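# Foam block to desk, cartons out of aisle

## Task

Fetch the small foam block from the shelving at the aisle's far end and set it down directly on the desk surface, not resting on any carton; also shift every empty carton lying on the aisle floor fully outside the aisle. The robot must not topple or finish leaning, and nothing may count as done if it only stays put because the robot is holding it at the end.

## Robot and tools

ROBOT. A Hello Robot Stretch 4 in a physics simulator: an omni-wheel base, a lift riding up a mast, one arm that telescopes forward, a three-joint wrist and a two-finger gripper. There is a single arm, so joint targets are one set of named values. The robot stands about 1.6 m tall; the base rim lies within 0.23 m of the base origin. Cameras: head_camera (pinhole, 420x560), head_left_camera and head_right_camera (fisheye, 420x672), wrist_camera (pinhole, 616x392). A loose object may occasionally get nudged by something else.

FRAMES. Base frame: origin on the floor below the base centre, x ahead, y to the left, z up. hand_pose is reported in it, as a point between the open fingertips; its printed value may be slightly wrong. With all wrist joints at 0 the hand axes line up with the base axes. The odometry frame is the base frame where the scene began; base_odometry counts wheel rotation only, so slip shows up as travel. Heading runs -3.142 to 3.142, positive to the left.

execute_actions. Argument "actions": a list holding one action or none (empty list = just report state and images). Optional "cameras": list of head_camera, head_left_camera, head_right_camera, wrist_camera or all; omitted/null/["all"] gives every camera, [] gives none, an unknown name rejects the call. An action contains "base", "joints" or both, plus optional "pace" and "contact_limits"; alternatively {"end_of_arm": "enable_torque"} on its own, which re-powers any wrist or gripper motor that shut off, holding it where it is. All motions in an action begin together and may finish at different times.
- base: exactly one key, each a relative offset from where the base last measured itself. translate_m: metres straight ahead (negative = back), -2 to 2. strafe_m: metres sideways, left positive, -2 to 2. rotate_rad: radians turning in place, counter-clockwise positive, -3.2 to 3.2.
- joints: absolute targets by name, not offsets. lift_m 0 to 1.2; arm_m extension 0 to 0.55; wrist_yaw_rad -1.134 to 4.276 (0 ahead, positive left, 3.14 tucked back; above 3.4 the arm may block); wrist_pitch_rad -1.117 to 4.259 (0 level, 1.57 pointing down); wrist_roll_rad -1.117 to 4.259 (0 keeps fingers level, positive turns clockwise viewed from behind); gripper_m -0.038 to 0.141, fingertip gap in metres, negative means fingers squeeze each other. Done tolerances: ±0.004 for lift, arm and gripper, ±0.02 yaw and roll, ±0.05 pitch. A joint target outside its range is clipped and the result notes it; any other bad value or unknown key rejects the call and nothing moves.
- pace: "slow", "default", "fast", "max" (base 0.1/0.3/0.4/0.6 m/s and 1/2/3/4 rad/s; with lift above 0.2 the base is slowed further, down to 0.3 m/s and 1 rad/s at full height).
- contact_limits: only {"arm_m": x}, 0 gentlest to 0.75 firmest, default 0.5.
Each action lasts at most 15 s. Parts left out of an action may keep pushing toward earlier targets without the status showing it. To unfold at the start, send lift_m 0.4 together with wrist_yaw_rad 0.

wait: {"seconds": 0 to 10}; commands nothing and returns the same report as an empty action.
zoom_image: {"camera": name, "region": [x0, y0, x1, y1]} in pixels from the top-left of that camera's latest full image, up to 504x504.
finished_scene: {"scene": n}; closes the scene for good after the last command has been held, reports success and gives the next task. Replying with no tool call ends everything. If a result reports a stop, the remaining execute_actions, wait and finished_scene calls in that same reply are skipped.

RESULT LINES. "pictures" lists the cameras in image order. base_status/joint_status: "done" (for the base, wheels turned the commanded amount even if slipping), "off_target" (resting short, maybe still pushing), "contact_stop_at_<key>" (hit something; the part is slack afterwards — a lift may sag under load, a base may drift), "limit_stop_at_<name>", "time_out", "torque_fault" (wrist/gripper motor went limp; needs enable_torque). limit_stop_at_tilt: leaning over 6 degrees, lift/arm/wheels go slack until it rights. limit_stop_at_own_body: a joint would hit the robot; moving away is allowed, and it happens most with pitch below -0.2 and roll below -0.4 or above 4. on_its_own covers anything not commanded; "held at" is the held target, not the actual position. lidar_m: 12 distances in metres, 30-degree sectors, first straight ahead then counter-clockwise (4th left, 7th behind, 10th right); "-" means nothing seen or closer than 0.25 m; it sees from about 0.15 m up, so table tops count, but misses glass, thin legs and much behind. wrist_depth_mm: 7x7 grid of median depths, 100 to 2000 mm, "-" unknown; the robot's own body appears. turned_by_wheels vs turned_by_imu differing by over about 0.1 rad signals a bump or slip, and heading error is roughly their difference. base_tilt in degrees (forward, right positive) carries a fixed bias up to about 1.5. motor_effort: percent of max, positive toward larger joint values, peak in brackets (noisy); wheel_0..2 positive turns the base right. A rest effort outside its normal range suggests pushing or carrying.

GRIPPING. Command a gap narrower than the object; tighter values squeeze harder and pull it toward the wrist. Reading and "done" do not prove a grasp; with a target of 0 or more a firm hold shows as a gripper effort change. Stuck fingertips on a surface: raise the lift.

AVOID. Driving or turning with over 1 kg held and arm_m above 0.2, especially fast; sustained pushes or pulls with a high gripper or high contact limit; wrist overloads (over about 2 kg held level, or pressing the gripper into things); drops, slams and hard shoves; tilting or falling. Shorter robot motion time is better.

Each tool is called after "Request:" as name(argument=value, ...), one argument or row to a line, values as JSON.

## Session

Request:
execute_actions(
  actions=[],
)

Scene clock: 0.00 s.
base_odometry: x=+0.000 y=+0.000 heading=+0.000 (m, m, rad; odometry frame)
turned_by_wheels: +0.000 (rad since the last result)
turned_by_imu: +0.000 (rad since the last result)
base_tilt: forward=+0.0 right=+0.6 (deg)
lidar_m: 1.04 1.05 1.17 1.84 1.81 2.15 1.03 1.03 1.24 1.81 1.84 1.18
base_status: not commanded
joint_positions: lift_m=+0.274 arm_m=+0.002 wrist_yaw_rad=+3.237 wrist_pitch_rad=-0.004 wrist_roll_rad=-0.013 gripper_m=+0.057
joint_status: not commanded
motor_effort: lift_m=+21 arm_m=-1 wrist_yaw_rad=+0 wrist_pitch_rad=-8 wrist_roll_rad=+1 gripper_m=-4 wheel_0=+0 wheel_1=+0 wheel_2=+0 (%)
hand_pose: x=-0.1223 y=+0.0594 z=+0.4530 quat_wxyz=(-0.048, +0.002, -0.006, +0.999) (m; base frame)
wrist_depth_mm: - - 132 1921 - - - / - - 127 1983 - - - / - - 131 208 - - - / 143 137 136 - - - - / 191 1863 1921 - - - - / 193 1397 191 1537 191 1537 1661 / 193 917 1008 121 1078 1042 1118
pictures: head_camera, head_left_camera, head_right_camera, wrist_camera
Images, in order (width x height): head_camera 420x560, head_left_camera 420x672, head_right_camera 420x672, wrist_camera 616x392.

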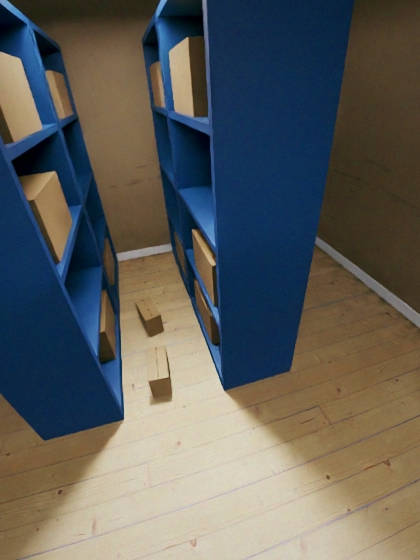

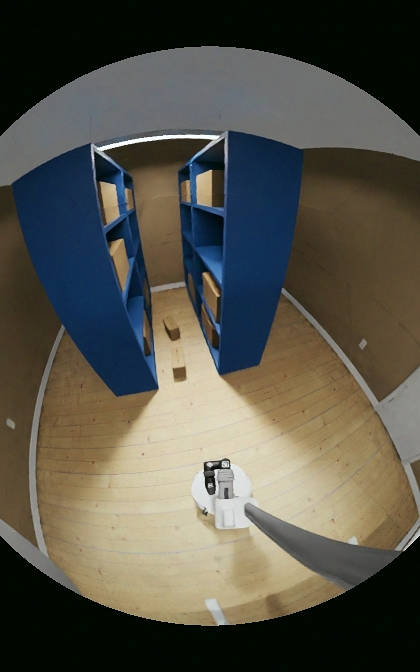

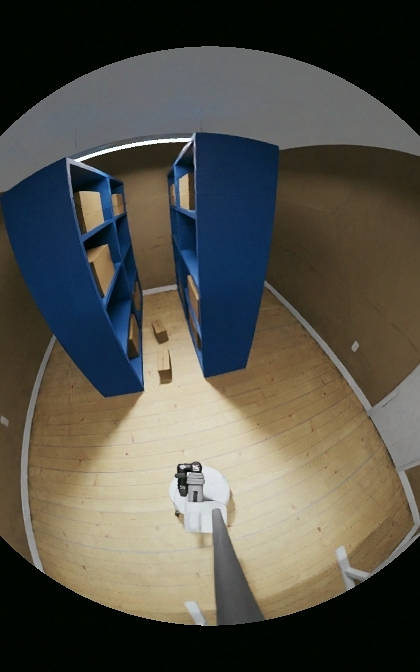

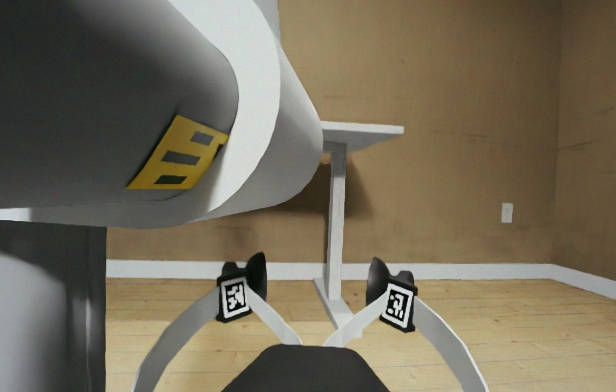

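Request:
execute_actions(
  actions=[
    {"base":{"rotate_rad":0.41},"joints":{"lift_m":0.42,"wrist_yaw_rad":-0.15,"wrist_pitch_rad":1.2,"gripper_m":0.14,"arm_m":0.2},"pace":"fast"},
  ],
  cameras=[],
)

Request:
execute_actions(
  actions=[
    {"base":{"translate_m":0.42},"joints":{"lift_m":0.32,"arm_m":0.5},"pace":"fast"},
  ],
  cameras=["head_camera","wrist_camera"],
)

Scene clock: 2.87 s.
base_odometry: x=+0.000 y=+0.000 heading=+0.410 (m, m, rad; odometry frame)
turned_by_wheels: +0.410 (rad since the last result)
turned_by_imu: +0.408 (rad since the last result)
base_tilt: forward=+0.0 right=+0.8 (deg)
lidar_m: 1.05 1.10 1.90 1.78 1.99 1.04 1.02 1.15 1.83 1.83 2.06 1.05
base_status: done
joint_positions: lift_m=+0.420 arm_m=+0.199 wrist_yaw_rad=-0.150 wrist_pitch_rad=+1.201 wrist_roll_rad=-0.013 gripper_m=+0.140
joint_status: all done
motor_effort: lift_m=+25(25) arm_m=+5(6) wrist_yaw_rad=+0(6) wrist_pitch_rad=-4(6) wrist_roll_rad=-1(0) gripper_m=+0(3) wheel_0=+0(7) wheel_1=+0(6) wheel_2=+1(8) (%)
hand_pose: x=+0.4600 y=-0.1020 z=+0.3289 quat_wxyz=(+0.823, +0.037, +0.564, -0.058) (m; base frame)
wrist_depth_mm: 715 707 707 691 691 683 683 / 668 661 654 661 654 647 640 / 634 634 621 621 609 615 609 / 603 597 585 585 585 574 580 / 564 564 554 554 554 554 554 / 544 535 521 535 525 199 525 / 517 508 508 120 508 504 496
pictures: none
No camera images: the call's "cameras" was empty. Leave "cameras" out to get every camera's image.

Scene clock: 5.27 s.
base_odometry: x=+0.385 y=+0.168 heading=+0.410 (m, m, rad; odometry frame)
turned_by_wheels: +0.000 (rad since the last result)
turned_by_imu: -0.001 (rad since the last result)
base_tilt: forward=+0.1 right=+0.7 (deg)
lidar_m: 0.64 0.63 1.84 1.78 1.93 1.48 1.43 1.62 1.94 1.88 0.72 0.68
base_status: done
joint_positions: lift_m=+0.320 arm_m=+0.499 wrist_yaw_rad=-0.150 wrist_pitch_rad=+1.201 wrist_roll_rad=-0.013 gripper_m=+0.140
joint_status: all done
motor_effort: lift_m=+16(24) arm_m=+5(8) wrist_yaw_rad=-2(1) wrist_pitch_rad=-3(4) wrist_roll_rad=+2(2) gripper_m=-2(1) wheel_0=-1(6) wheel_1=-1(4) wheel_2=+2(11) (%)
hand_pose: x=+0.7601 y=-0.1020 z=+0.2296 quat_wxyz=(+0.823, +0.037, +0.564, -0.058) (m; base frame)
wrist_depth_mm: 382 492 580 569 569 569 530 / 449 488 544 539 535 530 521 / 436 496 517 310 496 504 496 / 407 480 484 293 469 480 473 / 389 455 285 278 445 452 449 / 368 427 263 265 267 199 430 / 355 415 407 120 407 415 415
pictures: head_camera, wrist_camera
Images, in order (width x height): head_camera 420x560, wrist_camera 616x392.

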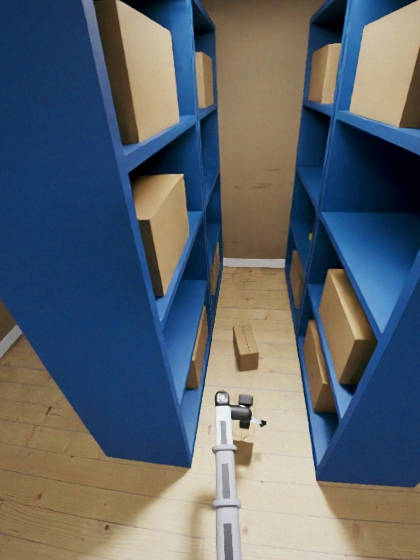

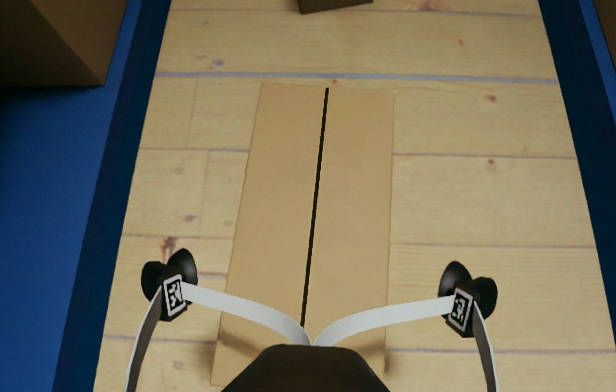

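Request:
execute_actions(
  actions=[
    {"joints":{"lift_m":0.232,"arm_m":0.54}},
  ],
  cameras=["wrist_camera"],
)

Request:
execute_actions(
  actions=[
    {"joints":{"gripper_m":0.065}},
  ],
  cameras=[],
)

Request:
execute_actions(
  actions=[
    {"base":{"translate_m":-0.15},"joints":{"lift_m":0.26,"arm_m":0.25,"wrist_yaw_rad":0},"pace":"fast"},
  ],
  cameras=["head_camera","wrist_camera"],
)

Scene clock: 7.03 s.
base_odometry: x=+0.385 y=+0.168 heading=+0.410 (m, m, rad; odometry frame)
turned_by_wheels: +0.000 (rad since the last result)
turned_by_imu: +0.000 (rad since the last result)
base_tilt: forward=+0.0 right=+0.8 (deg)
lidar_m: 0.65 0.63 1.80 1.80 1.97 1.49 1.43 1.65 1.91 1.90 0.74 0.66
base_status: not commanded
joint_positions: lift_m=+0.233 arm_m=+0.539 wrist_yaw_rad=-0.150 wrist_pitch_rad=+1.199 wrist_roll_rad=-0.013 gripper_m=+0.140
joint_status: all done
motor_effort: lift_m=+13(17) arm_m=+5(6) wrist_yaw_rad=+1(1) wrist_pitch_rad=+1(4) wrist_roll_rad=-2(1) gripper_m=+0(1) wheel_0=-2(2) wheel_1=-1(1) wheel_2=+1(2) (%)
hand_pose: x=+0.8004 y=-0.1021 z=+0.1421 quat_wxyz=(+0.823, +0.037, +0.563, -0.058) (m; base frame)
wrist_depth_mm: 351 462 469 466 469 462 462 / 359 439 439 228 227 436 433 / 340 421 407 215 214 410 410 / 334 397 209 203 203 387 384 / 334 377 196 194 193 366 368 / 336 351 184 184 183 208 349 / 332 340 177 118 176 332 334
pictures: wrist_camera
Images, in order (width x height): wrist_camera 616x392.

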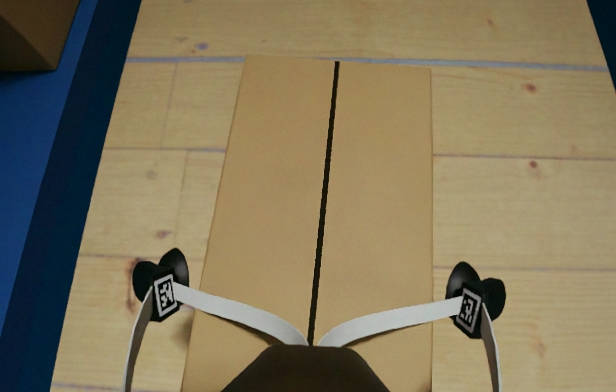

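Scene clock: 8.80 s.
base_odometry: x=+0.385 y=+0.168 heading=+0.410 (m, m, rad; odometry frame)
turned_by_wheels: +0.000 (rad since the last result)
turned_by_imu: +0.000 (rad since the last result)
base_tilt: forward=+0.0 right=+0.7 (deg)
lidar_m: 0.64 0.61 1.83 1.80 1.97 1.47 1.43 1.64 1.92 1.89 0.71 0.67
base_status: not commanded
joint_positions: lift_m=+0.232 arm_m=+0.539 wrist_yaw_rad=-0.150 wrist_pitch_rad=+1.201 wrist_roll_rad=-0.013 gripper_m=+0.066
joint_status: all done
motor_effort: lift_m=+16(16) arm_m=+5(5) wrist_yaw_rad=-1(2) wrist_pitch_rad=-5(4) wrist_roll_rad=-1(1) gripper_m=-25(25) wheel_0=-1(1) wheel_1=-1(2) wheel_2=+1(1) (%)
hand_pose: x=+0.7999 y=-0.1020 z=+0.1416 quat_wxyz=(+0.823, +0.037, +0.564, -0.058) (m; base frame)
wrist_depth_mm: 351 455 466 462 459 459 452 / 351 436 433 213 213 427 430 / 340 415 205 200 199 407 407 / 334 394 191 189 189 384 384 / 334 373 181 178 178 366 364 / 334 179 170 169 170 182 345 / 329 342 162 135 159 330 330
pictures: none
No camera images: the call's "cameras" was empty. Leave "cameras" out to get every camera's image.

Scene clock: 10.47 s.
base_odometry: x=+0.248 y=+0.108 heading=+0.410 (m, m, rad; odometry frame)
turned_by_wheels: +0.000 (rad since the last result)
turned_by_imu: +0.000 (rad since the last result)
base_tilt: forward=-0.1 right=+0.7 (deg)
lidar_m: 0.41 0.79 1.83 1.78 1.96 1.32 1.30 1.46 1.92 1.89 0.93 0.40
base_status: done
joint_positions: lift_m=+0.260 arm_m=+0.251 wrist_yaw_rad=+0.000 wrist_pitch_rad=+1.202 wrist_roll_rad=-0.013 gripper_m=+0.066
joint_status: all done
motor_effort: lift_m=+25(27) arm_m=-5(6) wrist_yaw_rad=+1(3) wrist_pitch_rad=-6(6) wrist_roll_rad=-1(1) gripper_m=-26(25) wheel_0=+0(7) wheel_1=+0(4) wheel_2=-2(11) (%)
hand_pose: x=+0.5259 y=-0.0874 z=+0.1688 quat_wxyz=(+0.825, -0.005, +0.565, +0.004) (m; base frame)
wrist_depth_mm: 410 473 500 496 496 492 492 / 473 473 466 212 212 459 462 / 452 449 205 199 200 436 433 / 424 424 191 188 189 413 413 / 407 404 181 179 178 394 392 / 382 179 170 169 169 181 373 / 368 366 162 135 159 353 355
pictures: head_camera, wrist_camera
Images, in order (width x height): head_camera 420x560, wrist_camera 616x392.

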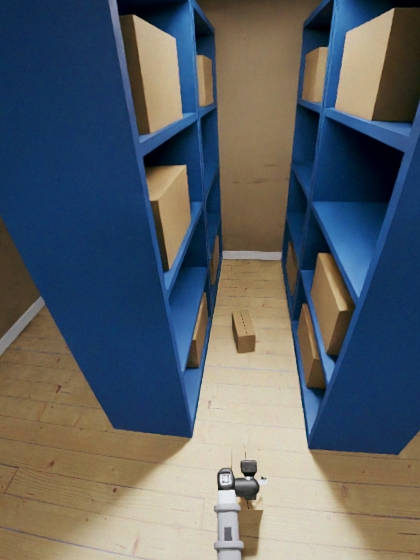

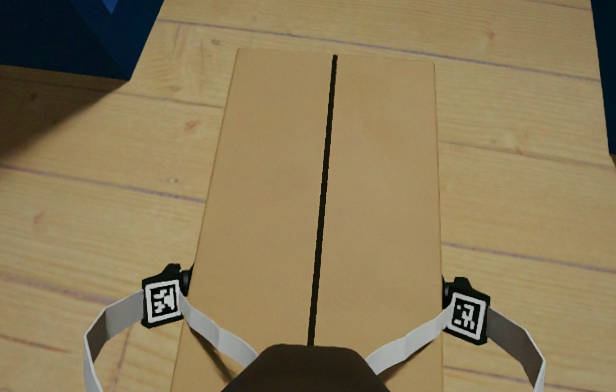

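Request:
execute_actions(
  actions=[
    {"base":{"rotate_rad":1.3},"joints":{"lift_m":0.236}},
  ],
  cameras=[],
)

Request:
execute_actions(
  actions=[
    {"joints":{"gripper_m":0.14}},
  ],
  cameras=[],
)

Request:
execute_actions(
  actions=[
    {"joints":{"lift_m":0.32},"pace":"fast"},
  ],
  cameras=[],
)

Request:
execute_actions(
  actions=[
    {"base":{"rotate_rad":-1.47},"pace":"fast"},
  ],
  cameras=[],
)

Request:
execute_actions(
  actions=[
    {"base":{"translate_m":0.68},"joints":{"wrist_yaw_rad":0.12},"pace":"fast"},
  ],
  cameras=[],
)

Request:
execute_actions(
  actions=[
    {"base":{"rotate_rad":0.21},"joints":{"arm_m":0.5},"pace":"fast"},
  ],
  cameras=["head_camera","wrist_camera"],
)

Scene clock: 12.97 s.
base_odometry: x=+0.248 y=+0.108 heading=+1.710 (m, m, rad; odometry frame)
turned_by_wheels: +1.300 (rad since the last result)
turned_by_imu: +1.294 (rad since the last result)
base_tilt: forward=+0.0 right=+0.8 (deg)
lidar_m: 0.39 1.79 2.27 1.28 1.32 1.65 1.88 1.90 0.81 0.85 0.79 0.41
base_status: done
joint_positions: lift_m=+0.236 arm_m=+0.251 wrist_yaw_rad=+0.000 wrist_pitch_rad=+1.201 wrist_roll_rad=-0.013 gripper_m=+0.066
joint_status: all done
motor_effort: lift_m=+18(24) arm_m=-5(5) wrist_yaw_rad=-2(2) wrist_pitch_rad=-5(6) wrist_roll_rad=-1(0) gripper_m=-24(24) wheel_0=+0(6) wheel_1=-1(6) wheel_2=+1(6) (%)
hand_pose: x=+0.5261 y=-0.0874 z=+0.1454 quat_wxyz=(+0.825, -0.005, +0.565, +0.004) (m; base frame)
wrist_depth_mm: 477 477 469 469 466 462 459 / 452 449 436 212 211 436 433 / 427 421 206 199 199 410 407 / 399 399 190 189 188 389 389 / 384 379 181 179 178 370 366 / 362 179 170 170 169 181 351 / 345 343 161 135 159 332 334
pictures: none
No camera images: the call's "cameras" was empty. Leave "cameras" out to get every camera's image.

Scene clock: 14.73 s.
base_odometry: x=+0.248 y=+0.108 heading=+1.710 (m, m, rad; odometry frame)
turned_by_wheels: +0.000 (rad since the last result)
turned_by_imu: +0.000 (rad since the last result)
base_tilt: forward=+0.0 right=+0.7 (deg)
lidar_m: 0.57 1.81 2.26 1.29 1.32 1.66 1.84 1.90 0.81 0.84 0.78 0.40
base_status: not commanded
joint_positions: lift_m=+0.236 arm_m=+0.251 wrist_yaw_rad=+0.000 wrist_pitch_rad=+1.200 wrist_roll_rad=-0.013 gripper_m=+0.140
joint_status: all done
motor_effort: lift_m=+18(18) arm_m=-5(5) wrist_yaw_rad=+2(0) wrist_pitch_rad=+0(5) wrist_roll_rad=+0(0) gripper_m=+1(23) wheel_0=+0(0) wheel_1=-1(1) wheel_2=+1(1) (%)
hand_pose: x=+0.5264 y=-0.0874 z=+0.1456 quat_wxyz=(+0.825, -0.005, +0.565, +0.004) (m; base frame)
wrist_depth_mm: 480 473 477 473 469 466 462 / 452 449 442 231 231 442 436 / 427 424 415 218 218 413 415 / 399 402 389 206 206 394 389 / 382 379 201 196 195 373 368 / 362 355 189 186 186 202 353 / 347 347 180 118 179 340 338
pictures: none
No camera images: the call's "cameras" was empty. Leave "cameras" out to get every camera's image.

Scene clock: 15.83 s.
base_odometry: x=+0.248 y=+0.108 heading=+1.710 (m, m, rad; odometry frame)
turned_by_wheels: +0.000 (rad since the last result)
turned_by_imu: +0.000 (rad since the last result)
base_tilt: forward=+0.1 right=+0.7 (deg)
lidar_m: 0.41 1.80 2.29 1.28 1.32 1.64 1.89 1.90 0.79 0.84 0.75 0.40
base_status: not commanded
joint_positions: lift_m=+0.320 arm_m=+0.251 wrist_yaw_rad=+0.000 wrist_pitch_rad=+1.201 wrist_roll_rad=-0.013 gripper_m=+0.140
joint_status: all done
motor_effort: lift_m=+25(28) arm_m=-5(5) wrist_yaw_rad=-1(2) wrist_pitch_rad=-3(3) wrist_roll_rad=+0(0) gripper_m=+0(2) wheel_0=+0(0) wheel_1=+0(1) wheel_2=+1(1) (%)
hand_pose: x=+0.5261 y=-0.0874 z=+0.2289 quat_wxyz=(+0.825, -0.005, +0.565, +0.004) (m; base frame)
wrist_depth_mm: 591 580 574 574 569 569 564 / 549 549 544 539 535 535 530 / 521 517 517 312 496 504 500 / 492 488 480 293 298 477 473 / 466 466 452 278 285 455 452 / 442 439 267 266 266 198 427 / 424 418 413 120 404 413 410
pictures: none
No camera images: the call's "cameras" was empty. Leave "cameras" out to get every camera's image.

Scene clock: 17.50 s.
base_odometry: x=+0.248 y=+0.108 heading=+0.240 (m, m, rad; odometry frame)
turned_by_wheels: -1.470 (rad since the last result)
turned_by_imu: -1.464 (rad since the last result)
base_tilt: forward=+0.0 right=+0.7 (deg)
lidar_m: 1.15 0.76 0.42 0.40 1.87 1.38 1.31 1.36 1.96 1.85 1.93 0.80
base_status: done
joint_positions: lift_m=+0.320 arm_m=+0.251 wrist_yaw_rad=+0.000 wrist_pitch_rad=+1.201 wrist_roll_rad=-0.013 gripper_m=+0.140
joint_status: not commanded
motor_effort: lift_m=+24(25) arm_m=-5(5) wrist_yaw_rad=+0(2) wrist_pitch_rad=-4(4) wrist_roll_rad=+0(0) gripper_m=-1(3) wheel_0=+1(8) wheel_1=+1(5) wheel_2=+0(8) (%)
hand_pose: x=+0.5261 y=-0.0874 z=+0.2289 quat_wxyz=(+0.825, -0.005, +0.565, +0.004) (m; base frame)
wrist_depth_mm: 504 585 574 574 569 500 355 / 504 549 549 544 535 504 413 / 517 517 512 512 508 500 496 / 496 488 484 484 480 477 473 / 462 462 459 462 455 455 449 / 442 436 433 436 430 198 427 / 424 415 415 120 415 410 413
pictures: none
No camera images: the call's "cameras" was empty. Leave "cameras" out to get every camera's image.

Scene clock: 20.57 s.
base_odometry: x=+0.908 y=+0.269 heading=+0.240 (m, m, rad; odometry frame)
turned_by_wheels: +0.000 (rad since the last result)
turned_by_imu: -0.002 (rad since the last result)
base_tilt: forward=+0.2 right=+0.7 (deg)
lidar_m: 0.67 0.41 0.27 0.27 0.66 0.61 2.05 2.07 1.97 0.32 0.27 0.42
base_status: done
joint_positions: lift_m=+0.320 arm_m=+0.251 wrist_yaw_rad=+0.120 wrist_pitch_rad=+1.201 wrist_roll_rad=-0.013 gripper_m=+0.140
joint_status: all done
motor_effort: lift_m=+24(24) arm_m=-5(5) wrist_yaw_rad=+1(4) wrist_pitch_rad=-4(4) wrist_roll_rad=+1(0) gripper_m=-2(1) wheel_0=+0(7) wheel_1=+0(3) wheel_2=+0(12) (%)
hand_pose: x=+0.5358 y=-0.0743 z=+0.2289 quat_wxyz=(+0.823, -0.039, +0.564, +0.053) (m; base frame)
wrist_depth_mm: 488 574 351 569 564 549 466 / 480 535 336 539 539 525 404 / 496 512 418 500 504 492 389 / 488 492 488 480 477 473 382 / 462 466 459 455 455 449 366 / 442 436 427 436 427 198 351 / 421 418 421 120 415 407 342
pictures: none
No camera images: the call's "cameras" was empty. Leave "cameras" out to get every camera's image.

Scene clock: 22.13 s.
base_odometry: x=+0.908 y=+0.269 heading=+0.450 (m, m, rad; odometry frame)
turned_by_wheels: +0.210 (rad since the last result)
turned_by_imu: +0.209 (rad since the last result)
base_tilt: forward=+0.1 right=+0.7 (deg)
lidar_m: 0.64 0.35 0.29 1.84 0.65 1.98 1.99 2.26 1.88 0.28 0.34 0.51
base_status: done
joint_positions: lift_m=+0.320 arm_m=+0.499 wrist_yaw_rad=+0.120 wrist_pitch_rad=+1.201 wrist_roll_rad=-0.013 gripper_m=+0.140
joint_status: all done
motor_effort: lift_m=+24(24) arm_m=+5(6) wrist_yaw_rad=-2(3) wrist_pitch_rad=-3(5) wrist_roll_rad=+1(1) gripper_m=+0(2) wheel_0=+1(6) wheel_1=+1(6) wheel_2=+1(8) (%)
hand_pose: x=+0.7840 y=-0.0743 z=+0.2290 quat_wxyz=(+0.823, -0.039, +0.564, +0.053) (m; base frame)
wrist_depth_mm: 279 364 492 574 569 559 559 / 296 397 530 539 530 530 535 / 312 421 508 309 310 500 500 / 332 421 484 293 294 473 477 / 353 433 459 278 281 452 449 / 366 427 430 265 265 199 427 / 368 418 415 121 255 413 413
pictures: head_camera, wrist_camera
Images, in order (width x height): head_camera 420x560, wrist_camera 616x392.

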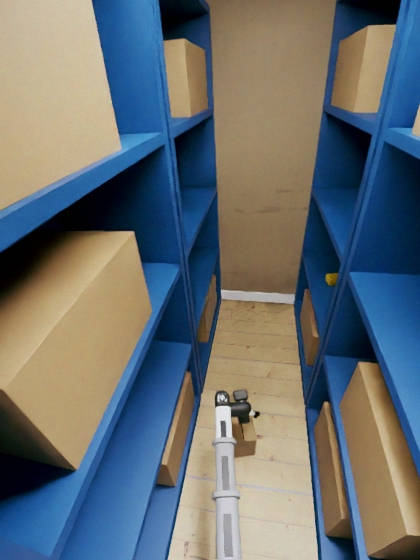

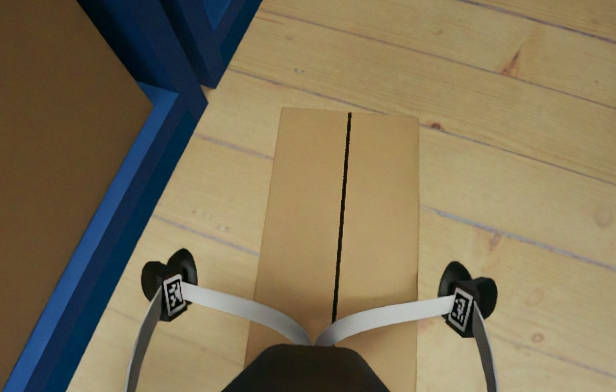

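Request:
execute_actions(
  actions=[
    {"base":{"rotate_rad":-0.017},"joints":{"lift_m":0.235,"arm_m":0.515}},
  ],
  cameras=["wrist_camera"],
)

Request:
execute_actions(
  actions=[
    {"joints":{"gripper_m":0.065}},
  ],
  cameras=[],
)

Request:
execute_actions(
  actions=[
    {"base":{"translate_m":-0.7},"joints":{"lift_m":0.26,"arm_m":0.22,"wrist_yaw_rad":0},"pace":"fast"},
  ],
  cameras=["head_right_camera","wrist_camera"],
)

Scene clock: 23.83 s.
base_odometry: x=+0.908 y=+0.269 heading=+0.433 (m, m, rad; odometry frame)
turned_by_wheels: -0.017 (rad since the last result)
turned_by_imu: -0.018 (rad since the last result)
base_tilt: forward=-0.1 right=+0.7 (deg)
lidar_m: 0.71 0.34 0.27 0.69 0.62 1.96 2.00 2.28 1.88 0.30 0.32 0.50
base_status: done
joint_positions: lift_m=+0.236 arm_m=+0.514 wrist_yaw_rad=+0.120 wrist_pitch_rad=+1.200 wrist_roll_rad=-0.013 gripper_m=+0.140
joint_status: all done
motor_effort: lift_m=+14(25) arm_m=+5(5) wrist_yaw_rad=-1(1) wrist_pitch_rad=-1(4) wrist_roll_rad=-2(2) gripper_m=-1(3) wheel_0=-1(4) wheel_1=-1(2) wheel_2=+1(6) (%)
hand_pose: x=+0.7992 y=-0.0743 z=+0.1449 quat_wxyz=(+0.824, -0.039, +0.563, +0.053) (m; base frame)
wrist_depth_mm: 294 368 469 469 466 462 462 / 309 382 439 230 229 436 436 / 327 410 410 217 216 413 410 / 325 394 211 205 206 392 389 / 340 379 197 195 195 370 370 / 353 353 185 186 185 200 349 / 345 342 179 120 178 336 336
pictures: wrist_camera
Images, in order (width x height): wrist_camera 616x392.

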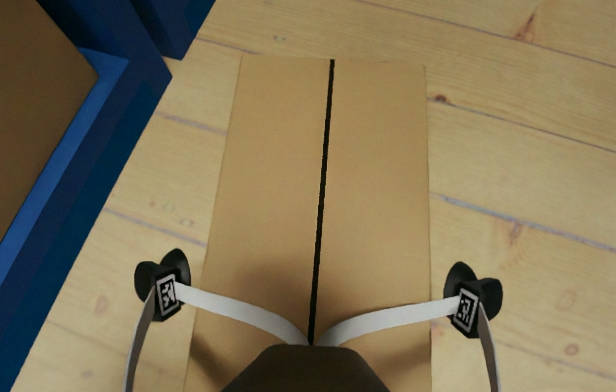

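Scene clock: 25.60 s.
base_odometry: x=+0.908 y=+0.269 heading=+0.433 (m, m, rad; odometry frame)
turned_by_wheels: +0.000 (rad since the last result)
turned_by_imu: +0.000 (rad since the last result)
base_tilt: forward=+0.0 right=+0.6 (deg)
lidar_m: 0.70 0.34 0.27 0.68 0.61 2.00 1.97 2.25 1.87 0.30 0.32 0.52
base_status: not commanded
joint_positions: lift_m=+0.235 arm_m=+0.514 wrist_yaw_rad=+0.120 wrist_pitch_rad=+1.201 wrist_roll_rad=-0.013 gripper_m=+0.065
joint_status: all done
motor_effort: lift_m=+16(16) arm_m=+5(5) wrist_yaw_rad=-1(2) wrist_pitch_rad=-5(6) wrist_roll_rad=+0(1) gripper_m=-24(23) wheel_0=-1(1) wheel_1=-2(1) wheel_2=+1(1) (%)
hand_pose: x=+0.7988 y=-0.0743 z=+0.1446 quat_wxyz=(+0.823, -0.039, +0.564, +0.053) (m; base frame)
wrist_depth_mm: 297 370 466 466 462 462 459 / 307 379 430 211 209 436 433 / 325 413 206 200 198 407 404 / 324 392 195 191 190 392 384 / 340 377 186 182 180 366 366 / 355 183 176 175 173 182 349 / 343 342 169 138 164 332 334
pictures: none
No camera images: the call's "cameras" was empty. Leave "cameras" out to get every camera's image.

Scene clock: 28.70 s.
base_odometry: x=+0.273 y=-0.024 heading=+0.433 (m, m, rad; odometry frame)
turned_by_wheels: +0.000 (rad since the last result)
turned_by_imu: +0.001 (rad since the last result)
base_tilt: forward=-0.1 right=+0.8 (deg)
lidar_m: 0.37 0.82 0.52 1.93 2.15 1.31 1.29 1.46 1.75 1.75 0.93 0.37
base_status: done
joint_positions: lift_m=+0.260 arm_m=+0.221 wrist_yaw_rad=+0.000 wrist_pitch_rad=+1.202 wrist_roll_rad=-0.013 gripper_m=+0.065
joint_status: all done
motor_effort: lift_m=+25(25) arm_m=-5(7) wrist_yaw_rad=+0(5) wrist_pitch_rad=-6(6) wrist_roll_rad=+0(1) gripper_m=-22(23) wheel_0=-1(5) wheel_1=+0(6) wheel_2=-1(12) (%)
hand_pose: x=+0.4959 y=-0.0874 z=+0.1688 quat_wxyz=(+0.825, -0.005, +0.565, +0.004) (m; base frame)
wrist_depth_mm: 500 504 500 496 496 492 387 / 477 473 459 211 209 462 399 / 452 449 206 200 199 439 433 / 424 427 195 191 189 413 413 / 402 404 185 182 180 394 392 / 387 182 176 175 173 181 373 / 368 366 168 138 164 353 353
pictures: head_right_camera, wrist_camera
Images, in order (width x height): head_right_camera 420x672, wrist_camera 616x392.

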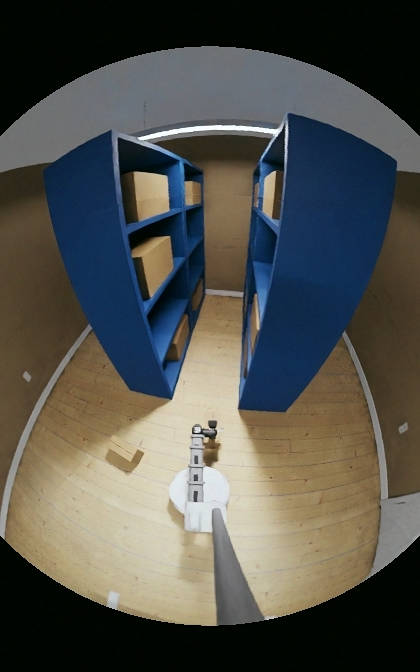

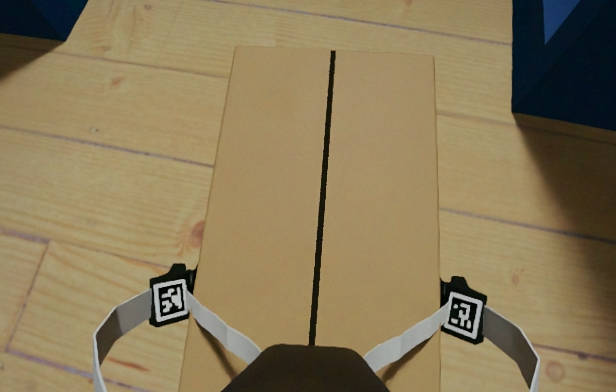

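Request:
execute_actions(
  actions=[
    {"base":{"rotate_rad":-1.1},"joints":{"lift_m":0.238}},
  ],
  cameras=[],
)

Request:
execute_actions(
  actions=[
    {"joints":{"gripper_m":0.14}},
  ],
  cameras=[],
)

Request:
execute_actions(
  actions=[
    {"joints":{"lift_m":0.32},"pace":"fast"},
  ],
  cameras=[],
)

Request:
execute_actions(
  actions=[
    {"base":{"rotate_rad":1.09},"joints":{"arm_m":0.004,"wrist_pitch_rad":0.3},"pace":"fast"},
  ],
  cameras=[],
)

Request:
execute_actions(
  actions=[
    {"base":{"translate_m":0.7},"joints":{"lift_m":0.55},"pace":"fast"},
  ],
  cameras=[],
)

Request:
execute_actions(
  actions=[
    {"base":{"rotate_rad":-0.13},"pace":"fast"},
  ],
)

Scene clock: 31.00 s.
base_odometry: x=+0.273 y=-0.024 heading=-0.667 (m, m, rad; odometry frame)
turned_by_wheels: -1.100 (rad since the last result)
turned_by_imu: -1.096 (rad since the last result)
base_tilt: forward=+0.0 right=+0.6 (deg)
lidar_m: 0.41 0.76 1.13 0.83 0.54 1.93 2.13 1.33 1.28 1.42 1.75 0.38
base_status: done
joint_positions: lift_m=+0.238 arm_m=+0.221 wrist_yaw_rad=+0.000 wrist_pitch_rad=+1.201 wrist_roll_rad=-0.013 gripper_m=+0.065
joint_status: all done
motor_effort: lift_m=+17(24) arm_m=-5(5) wrist_yaw_rad=+1(2) wrist_pitch_rad=-5(6) wrist_roll_rad=+2(0) gripper_m=-21(23) wheel_0=+1(7) wheel_1=+0(9) wheel_2=-1(5) (%)
hand_pose: x=+0.4960 y=-0.0874 z=+0.1475 quat_wxyz=(+0.825, -0.005, +0.565, +0.004) (m; base frame)
wrist_depth_mm: 480 477 477 473 469 466 462 / 452 452 439 211 209 439 436 / 424 424 206 201 199 413 413 / 404 402 195 191 190 394 389 / 382 382 185 183 180 373 370 / 364 183 176 175 174 181 353 / 349 347 168 138 164 334 338
pictures: none
No camera images: the call's "cameras" was empty. Leave "cameras" out to get every camera's image.

Scene clock: 32.77 s.
base_odometry: x=+0.273 y=-0.024 heading=-0.667 (m, m, rad; odometry frame)
turned_by_wheels: +0.000 (rad since the last result)
turned_by_imu: +0.000 (rad since the last result)
base_tilt: forward=+0.0 right=+0.7 (deg)
lidar_m: 0.55 0.76 1.15 0.87 0.51 1.93 2.09 1.32 1.27 1.43 1.75 1.74
base_status: not commanded
joint_positions: lift_m=+0.238 arm_m=+0.221 wrist_yaw_rad=+0.000 wrist_pitch_rad=+1.200 wrist_roll_rad=-0.013 gripper_m=+0.140
joint_status: all done
motor_effort: lift_m=+17(17) arm_m=-5(5) wrist_yaw_rad=+2(0) wrist_pitch_rad=-1(5) wrist_roll_rad=+0(1) gripper_m=+0(26) wheel_0=+0(1) wheel_1=+0(0) wheel_2=-2(2) (%)
hand_pose: x=+0.4963 y=-0.0874 z=+0.1476 quat_wxyz=(+0.825, -0.005, +0.565, +0.004) (m; base frame)
wrist_depth_mm: 480 480 473 473 473 462 462 / 455 452 445 233 233 436 436 / 430 424 410 220 220 415 415 / 407 402 215 209 208 392 394 / 387 382 201 198 198 373 370 / 364 355 189 189 187 207 355 / 347 347 182 120 181 340 336
pictures: none
No camera images: the call's "cameras" was empty. Leave "cameras" out to get every camera's image.

Scene clock: 33.87 s.
base_odometry: x=+0.273 y=-0.024 heading=-0.667 (m, m, rad; odometry frame)
turned_by_wheels: +0.000 (rad since the last result)
turned_by_imu: +0.000 (rad since the last result)
base_tilt: forward=+0.0 right=+0.7 (deg)
lidar_m: 0.36 0.77 1.09 0.85 0.52 1.93 2.11 1.31 1.27 1.41 1.75 0.39
base_status: not commanded
joint_positions: lift_m=+0.320 arm_m=+0.221 wrist_yaw_rad=+0.000 wrist_pitch_rad=+1.201 wrist_roll_rad=-0.013 gripper_m=+0.140
joint_status: all done
motor_effort: lift_m=+25(26) arm_m=-5(5) wrist_yaw_rad=-1(1) wrist_pitch_rad=-4(3) wrist_roll_rad=+0(1) gripper_m=-2(4) wheel_0=+1(0) wheel_1=+0(1) wheel_2=-1(2) (%)
hand_pose: x=+0.4961 y=-0.0874 z=+0.2289 quat_wxyz=(+0.825, -0.005, +0.565, +0.004) (m; base frame)
wrist_depth_mm: 530 580 580 574 569 569 559 / 549 549 544 539 535 535 530 / 517 517 508 309 500 504 504 / 496 488 484 294 297 477 477 / 466 462 452 278 283 452 452 / 439 436 265 265 267 198 430 / 421 421 415 120 404 413 413
pictures: none
No camera images: the call's "cameras" was empty. Leave "cameras" out to get every camera's image.

Scene clock: 35.37 s.
base_odometry: x=+0.273 y=-0.024 heading=+0.423 (m, m, rad; odometry frame)
turned_by_wheels: +1.090 (rad since the last result)
turned_by_imu: +1.085 (rad since the last result)
base_tilt: forward=+0.0 right=+0.7 (deg)
lidar_m: 1.00 0.86 0.51 1.94 2.14 1.29 1.28 1.47 1.73 0.38 0.35 0.77
base_status: done
joint_positions: lift_m=+0.320 arm_m=+0.005 wrist_yaw_rad=+0.000 wrist_pitch_rad=+0.302 wrist_roll_rad=-0.013 gripper_m=+0.140
joint_status: all done
motor_effort: lift_m=+25(25) arm_m=-5(7) wrist_yaw_rad=+0(3) wrist_pitch_rad=-8(11) wrist_roll_rad=+0(1) gripper_m=-2(1) wheel_0=+0(6) wheel_1=+1(5) wheel_2=+2(7) (%)
hand_pose: x=+0.4513 y=-0.0874 z=+0.4120 quat_wxyz=(+0.989, -0.007, +0.151, +0.001) (m; base frame)
wrist_depth_mm: 544 1308 1281 - - 654 413 / 569 1255 1366 - - 634 430 / 603 1025 1205 - - 809 449 / 634 1060 1160 1537 1499 508 477 / 683 676 1042 1098 1078 517 496 / 723 699 778 866 798 208 525 / 676 676 683 120 691 569 544
pictures: none
No camera images: the call's "cameras" was empty. Leave "cameras" out to get every camera's image.

Scene clock: 38.47 s.
base_odometry: x=+0.911 y=+0.263 heading=+0.423 (m, m, rad; odometry frame)
turned_by_wheels: +0.000 (rad since the last result)
turned_by_imu: -0.002 (rad since the last result)
base_tilt: forward=-0.1 right=+0.6 (deg)
lidar_m: 0.77 0.36 0.27 0.63 0.64 2.01 2.02 0.63 0.67 0.28 0.28 0.50
base_status: done
joint_positions: lift_m=+0.550 arm_m=+0.005 wrist_yaw_rad=+0.000 wrist_pitch_rad=+0.302 wrist_roll_rad=-0.013 gripper_m=+0.140
joint_status: all done
motor_effort: lift_m=+25(26) arm_m=-5(5) wrist_yaw_rad=-1(1) wrist_pitch_rad=-7(8) wrist_roll_rad=+1(1) gripper_m=-3(0) wheel_0=-1(6) wheel_1=-1(6) wheel_2=+1(12) (%)
hand_pose: x=+0.4513 y=-0.0874 z=+0.6420 quat_wxyz=(+0.989, -0.007, +0.151, +0.001) (m; base frame)
wrist_depth_mm: 732 699 1205 1537 1430 1366 569 / 768 732 1618 1576 1537 1430 585 / 820 788 854 1618 1576 1138 615 / 654 668 866 1756 1661 960 640 / 466 591 904 1576 1576 741 530 / 597 627 831 1205 1160 208 715 / 530 580 917 120 991 778 559
pictures: none
No camera images: the call's "cameras" was empty. Leave "cameras" out to get every camera's image.

Scene clock: 39.20 s.
base_odometry: x=+0.911 y=+0.263 heading=+0.293 (m, m, rad; odometry frame)
turned_by_wheels: -0.130 (rad since the last result)
turned_by_imu: -0.130 (rad since the last result)
base_tilt: forward=-0.1 right=+0.6 (deg)
lidar_m: 1.14 0.41 0.30 0.30 0.64 0.63 2.02 0.65 0.66 0.30 0.29 0.42
base_status: done
joint_positions: lift_m=+0.550 arm_m=+0.005 wrist_yaw_rad=+0.000 wrist_pitch_rad=+0.302 wrist_roll_rad=-0.013 gripper_m=+0.140
joint_status: not commanded
motor_effort: lift_m=+25(25) arm_m=-5(5) wrist_yaw_rad=+1(1) wrist_pitch_rad=-8(7) wrist_roll_rad=+0(0) gripper_m=+0(1) wheel_0=+0(6) wheel_1=-1(8) wheel_2=+0(5) (%)
hand_pose: x=+0.4513 y=-0.0874 z=+0.6420 quat_wxyz=(+0.989, -0.007, +0.151, +0.001) (m; base frame)
wrist_depth_mm: 661 707 1499 1537 1464 627 597 / 691 707 1576 1618 1576 654 387 / 723 741 1661 1661 1576 676 384 / 654 778 1499 1756 1397 699 379 / 530 798 1397 1618 1229 492 375 / 640 683 1098 1205 820 208 362 / 559 750 991 120 917 569 334
pictures: head_camera, head_left_camera, head_right_camera, wrist_camera
Images, in order (width x height): head_camera 420x560, head_left_camera 420x672, head_right_camera 420x672, wrist_camera 616x392.

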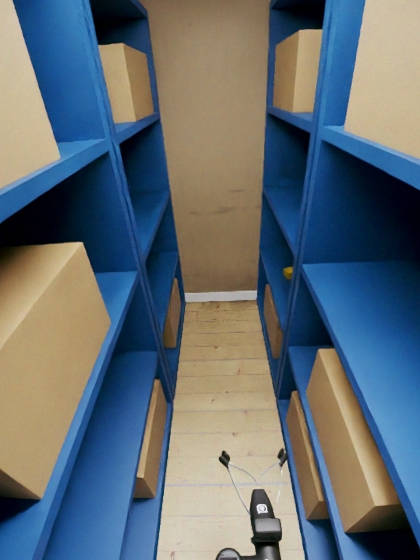

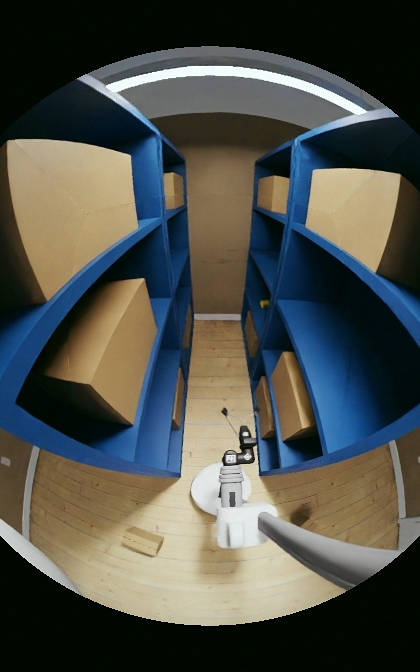

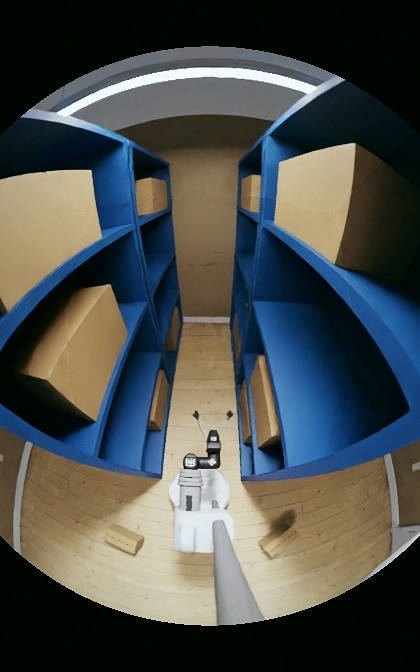

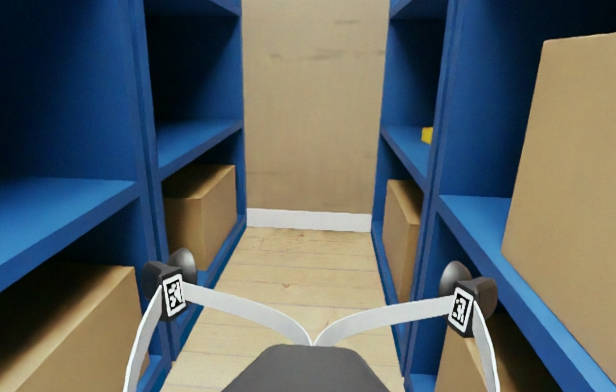

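Request:
execute_actions(
  actions=[
    {"base":{"translate_m":0.85},"pace":"fast"},
  ],
  cameras=[],
)

Request:
execute_actions(
  actions=[
    {"base":{"rotate_rad":-0.47}},
  ],
  cameras=["head_camera","wrist_camera"],
)

Scene clock: 42.93 s.
base_odometry: x=+1.725 y=+0.509 heading=+0.293 (m, m, rad; odometry frame)
turned_by_wheels: +0.000 (rad since the last result)
turned_by_imu: -0.003 (rad since the last result)
base_tilt: forward=+0.1 right=+0.7 (deg)
lidar_m: 1.05 0.40 0.29 0.27 0.28 0.42 3.77 0.42 0.31 0.26 0.29 0.44
base_status: done
joint_positions: lift_m=+0.550 arm_m=+0.005 wrist_yaw_rad=+0.000 wrist_pitch_rad=+0.302 wrist_roll_rad=-0.013 gripper_m=+0.140
joint_status: not commanded
motor_effort: lift_m=+25(24) arm_m=-5(5) wrist_yaw_rad=+0(1) wrist_pitch_rad=-7(8) wrist_roll_rad=-1(1) gripper_m=-2(0) wheel_0=+1(6) wheel_1=+0(3) wheel_2=+0(11) (%)
hand_pose: x=+0.4513 y=-0.0874 z=+0.6420 quat_wxyz=(+0.989, -0.007, +0.151, +0.001) (m; base frame)
wrist_depth_mm: 741 750 778 768 759 699 691 / 788 778 820 798 788 732 715 / 831 831 854 842 820 768 759 / 654 809 891 878 866 723 732 / 521 904 946 931 917 530 492 / 647 676 991 976 931 208 384 / 554 723 991 120 946 585 355
pictures: none
No camera images: the call's "cameras" was empty. Leave "cameras" out to get every camera's image.

Scene clock: 44.20 s.
base_odometry: x=+1.725 y=+0.509 heading=-0.177 (m, m, rad; odometry frame)
turned_by_wheels: -0.470 (rad since the last result)
turned_by_imu: -0.468 (rad since the last result)
base_tilt: forward=+0.1 right=+0.7 (deg)
lidar_m: 0.43 0.91 0.39 0.27 0.25 0.29 0.45 1.38 0.37 0.29 0.27 0.31
base_status: done
joint_positions: lift_m=+0.550 arm_m=+0.005 wrist_yaw_rad=+0.000 wrist_pitch_rad=+0.302 wrist_roll_rad=-0.013 gripper_m=+0.140
joint_status: not commanded
motor_effort: lift_m=+25(25) arm_m=-5(5) wrist_yaw_rad=-2(0) wrist_pitch_rad=-8(8) wrist_roll_rad=-2(0) gripper_m=+0(1) wheel_0=+1(5) wheel_1=+1(7) wheel_2=+0(4) (%)
hand_pose: x=+0.4512 y=-0.0875 z=+0.6420 quat_wxyz=(+0.989, -0.006, +0.151, +0.001) (m; base frame)
wrist_depth_mm: 691 750 778 842 878 654 535 / 723 778 809 891 904 668 539 / 741 820 866 917 931 691 549 / 788 854 820 634 699 661 564 / 809 866 931 488 492 492 500 / 866 917 741 387 359 208 375 / 878 931 931 120 303 303 310
pictures: head_camera, wrist_camera
Images, in order (width x height): head_camera 420x560, wrist_camera 616x392.

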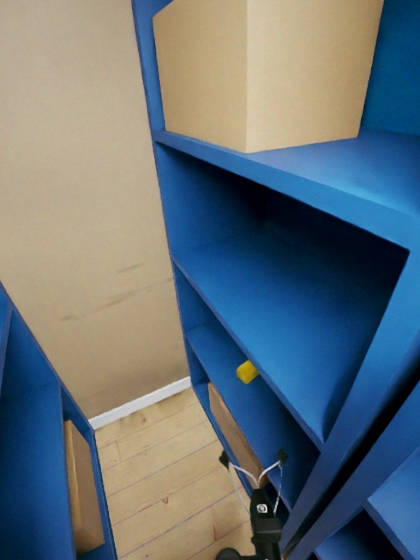

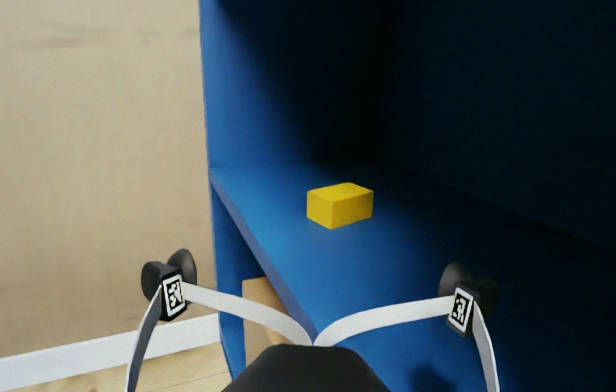

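Request:
execute_actions(
  actions=[
    {"base":{"rotate_rad":0.18},"joints":{"arm_m":0.5,"wrist_yaw_rad":-0.9,"lift_m":0.56}},
  ],
  cameras=["head_camera","wrist_camera"],
)

Scene clock: 47.03 s.
base_odometry: x=+1.725 y=+0.509 heading=+0.003 (m, m, rad; odometry frame)
turned_by_wheels: +0.180 (rad since the last result)
turned_by_imu: +0.179 (rad since the last result)
base_tilt: forward=+0.0 right=+0.8 (deg)
lidar_m: 0.59 0.59 0.32 0.25 0.27 0.33 0.56 0.64 0.36 0.28 0.26 0.31
base_status: done
joint_positions: lift_m=+0.560 arm_m=+0.499 wrist_yaw_rad=-0.900 wrist_pitch_rad=+0.302 wrist_roll_rad=-0.013 gripper_m=+0.140
joint_status: all done
motor_effort: lift_m=+25(28) arm_m=+6(7) wrist_yaw_rad=+0(10) wrist_pitch_rad=-7(7) wrist_roll_rad=-2(0) gripper_m=-2(1) wheel_0=+1(5) wheel_1=+1(3) wheel_2=+0(6) (%)
hand_pose: x=+0.7727 y=-0.2701 z=+0.6520 quat_wxyz=(+0.891, +0.060, +0.138, -0.429) (m; base frame)
wrist_depth_mm: 399 496 539 484 433 397 373 / 410 504 569 508 455 415 382 / 421 521 597 535 480 430 397 / 433 539 615 559 500 449 413 / 433 484 496 504 496 459 430 / 370 355 347 384 373 208 394 / 304 303 310 120 314 317 322
pictures: head_camera, wrist_camera
Images, in order (width x height): head_camera 420x560, wrist_camera 616x392.

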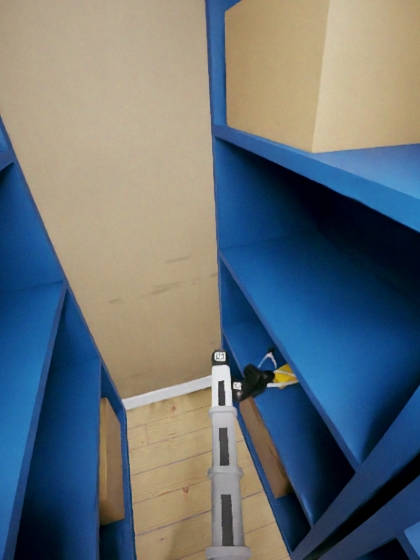

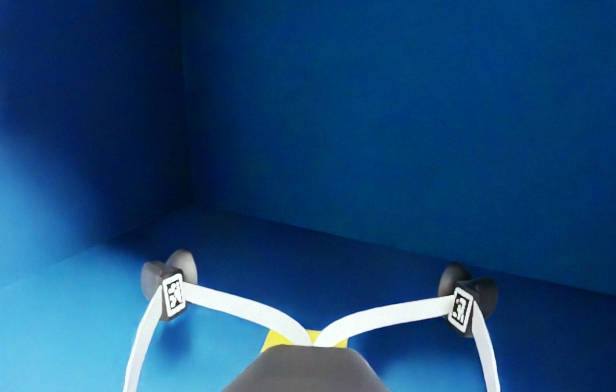

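Request:
execute_actions(
  actions=[
    {"joints":{"lift_m":0.486,"arm_m":0.507}},
  ],
  cameras=["wrist_camera"],
)

Scene clock: 48.53 s.
base_odometry: x=+1.725 y=+0.509 heading=+0.003 (m, m, rad; odometry frame)
turned_by_wheels: +0.000 (rad since the last result)
turned_by_imu: +0.000 (rad since the last result)
base_tilt: forward=+0.1 right=+0.7 (deg)
lidar_m: 0.59 0.61 0.34 0.25 0.27 0.32 0.55 0.65 0.33 0.29 0.26 0.33
base_status: not commanded
joint_positions: lift_m=+0.486 arm_m=+0.506 wrist_yaw_rad=-0.900 wrist_pitch_rad=+0.302 wrist_roll_rad=-0.013 gripper_m=+0.140
joint_status: all done
motor_effort: lift_m=+16(28) arm_m=+5(6) wrist_yaw_rad=-1(1) wrist_pitch_rad=-7(7) wrist_roll_rad=+0(0) gripper_m=-2(1) wheel_0=+1(1) wheel_1=+1(1) wheel_2=+0(0) (%)
hand_pose: x=+0.7797 y=-0.2701 z=+0.5788 quat_wxyz=(+0.891, +0.060, +0.138, -0.429) (m; base frame)
wrist_depth_mm: 394 488 539 477 436 399 370 / 402 504 564 504 455 415 382 / 410 512 591 525 477 427 397 / 418 477 492 504 477 439 410 / 332 336 343 256 355 359 364 / 255 247 205 196 247 208 274 / 211 211 214 120 219 220 229
pictures: wrist_camera
Images, in order (width x height): wrist_camera 616x392.

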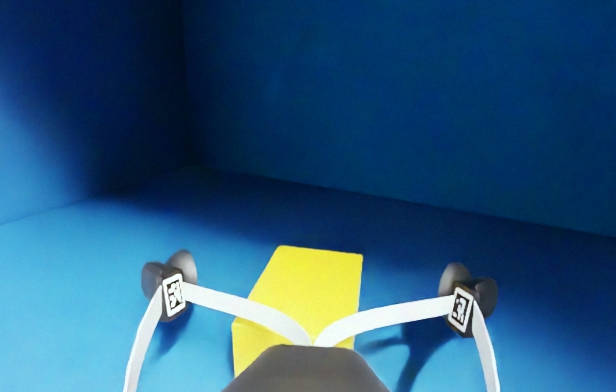

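Slightly too deep and high.

Request:
execute_actions(
  actions=[
    {"base":{"rotate_rad":0.03},"joints":{"lift_m":0.474,"arm_m":0.492}},
  ],
  cameras=["wrist_camera"],
)

Request:
execute_actions(
  actions=[
    {"joints":{"gripper_m":0.02}},
  ],
  cameras=["wrist_camera"],
)

Request:
execute_actions(
  actions=[
    {"base":{"rotate_rad":0.25},"joints":{"lift_m":0.51,"arm_m":0.3,"wrist_yaw_rad":0}},
  ],
  cameras=["wrist_camera","head_camera"],
)

Scene clock: 49.47 s.
base_odometry: x=+1.725 y=+0.509 heading=+0.033 (m, m, rad; odometry frame)
turned_by_wheels: +0.030 (rad since the last result)
turned_by_imu: +0.030 (rad since the last result)
base_tilt: forward=+0.0 right=+0.6 (deg)
lidar_m: 0.61 0.56 0.32 0.25 0.26 0.33 0.61 0.63 0.32 0.25 0.28 0.35
base_status: done
joint_positions: lift_m=+0.474 arm_m=+0.493 wrist_yaw_rad=-0.900 wrist_pitch_rad=+0.302 wrist_roll_rad=-0.013 gripper_m=+0.140
joint_status: all done
motor_effort: lift_m=+16(15) arm_m=-5(9) wrist_yaw_rad=+1(3) wrist_pitch_rad=-7(7) wrist_roll_rad=+0(2) gripper_m=-1(1) wheel_0=-1(5) wheel_1=-1(5) wheel_2=+1(5) (%)
hand_pose: x=+0.7666 y=-0.2701 z=+0.5667 quat_wxyz=(+0.891, +0.060, +0.138, -0.429) (m; base frame)
wrist_depth_mm: 389 480 559 512 459 418 387 / 399 492 591 535 484 430 397 / 410 504 615 554 496 449 413 / 402 442 452 462 473 445 418 / 307 312 319 229 309 332 336 / 237 229 225 195 229 208 254 / 196 196 199 120 203 204 208
pictures: wrist_camera
Images, in order (width x height): wrist_camera 616x392.

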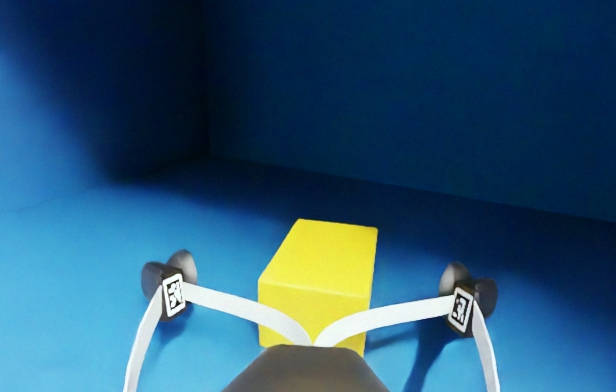

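Scene clock: 51.63 s.
base_odometry: x=+1.725 y=+0.509 heading=+0.033 (m, m, rad; odometry frame)
turned_by_wheels: +0.000 (rad since the last result)
turned_by_imu: +0.000 (rad since the last result)
base_tilt: forward=+0.0 right=+0.7 (deg)
lidar_m: 0.66 0.56 0.31 0.27 0.25 0.31 0.60 0.61 0.29 0.27 0.28 0.35
base_status: not commanded
joint_positions: lift_m=+0.474 arm_m=+0.493 wrist_yaw_rad=-0.900 wrist_pitch_rad=+0.302 wrist_roll_rad=-0.013 gripper_m=+0.020
joint_status: all done
motor_effort: lift_m=+16(16) arm_m=-6(6) wrist_yaw_rad=-1(1) wrist_pitch_rad=-8(8) wrist_roll_rad=+0(0) gripper_m=-19(21) wheel_0=-1(1) wheel_1=-1(0) wheel_2=+1(1) (%)
hand_pose: x=+0.7666 y=-0.2701 z=+0.5667 quat_wxyz=(+0.891, +0.060, +0.138, -0.429) (m; base frame)
wrist_depth_mm: 392 480 559 508 462 418 384 / 399 496 591 535 477 433 399 / 410 504 615 559 504 445 413 / 404 442 449 459 473 445 421 / 307 314 319 224 325 332 334 / 236 239 187 185 185 253 254 / 196 192 199 118 203 196 207
pictures: wrist_camera
Images, in order (width x height): wrist_camera 616x392.

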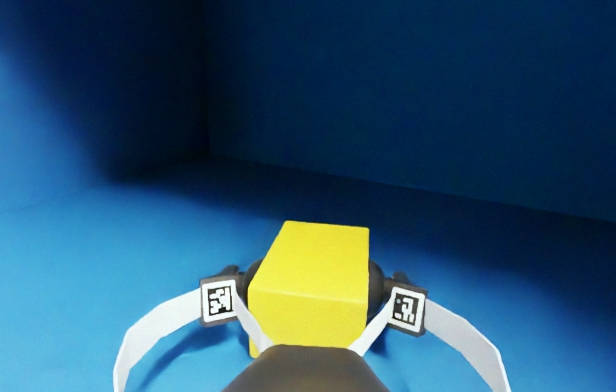

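Scene clock: 53.30 s.
base_odometry: x=+1.725 y=+0.509 heading=+0.283 (m, m, rad; odometry frame)
turned_by_wheels: +0.250 (rad since the last result)
turned_by_imu: +0.249 (rad since the last result)
base_tilt: forward=+0.0 right=+0.7 (deg)
lidar_m: 1.05 0.41 0.29 0.25 0.28 0.39 3.37 0.43 0.30 0.26 0.29 0.43
base_status: done
joint_positions: lift_m=+0.510 arm_m=+0.301 wrist_yaw_rad=+0.000 wrist_pitch_rad=+0.303 wrist_roll_rad=-0.013 gripper_m=+0.020
joint_status: all done
motor_effort: lift_m=+25(25) arm_m=-6(9) wrist_yaw_rad=+2(10) wrist_pitch_rad=-9(10) wrist_roll_rad=-1(1) gripper_m=-19(20) wheel_0=+2(7) wheel_1=+0(6) wheel_2=+1(6) (%)
hand_pose: x=+0.7472 y=-0.0874 z=+0.6018 quat_wxyz=(+0.989, -0.007, +0.151, +0.001) (m; base frame)
wrist_depth_mm: 488 512 504 492 488 477 433 / 500 535 525 521 512 500 455 / 521 564 554 549 544 521 480 / 535 591 580 574 564 512 504 / 580 627 609 223 591 549 410 / 603 654 187 185 185 569 355 / 535 676 691 118 676 591 597
pictures: head_camera, wrist_camera
Images, in order (width x height): head_camera 420x560, wrist_camera 616x392.

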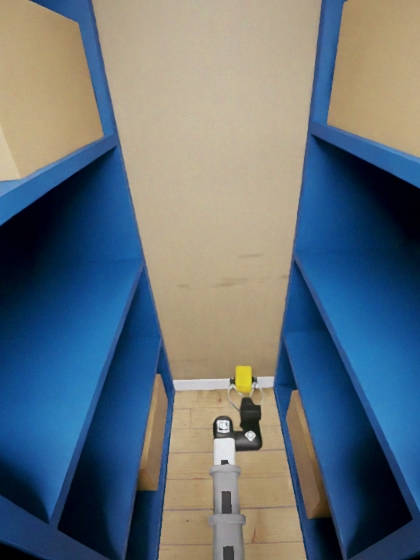

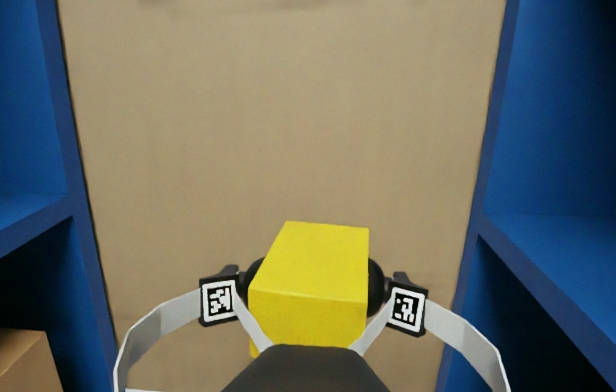

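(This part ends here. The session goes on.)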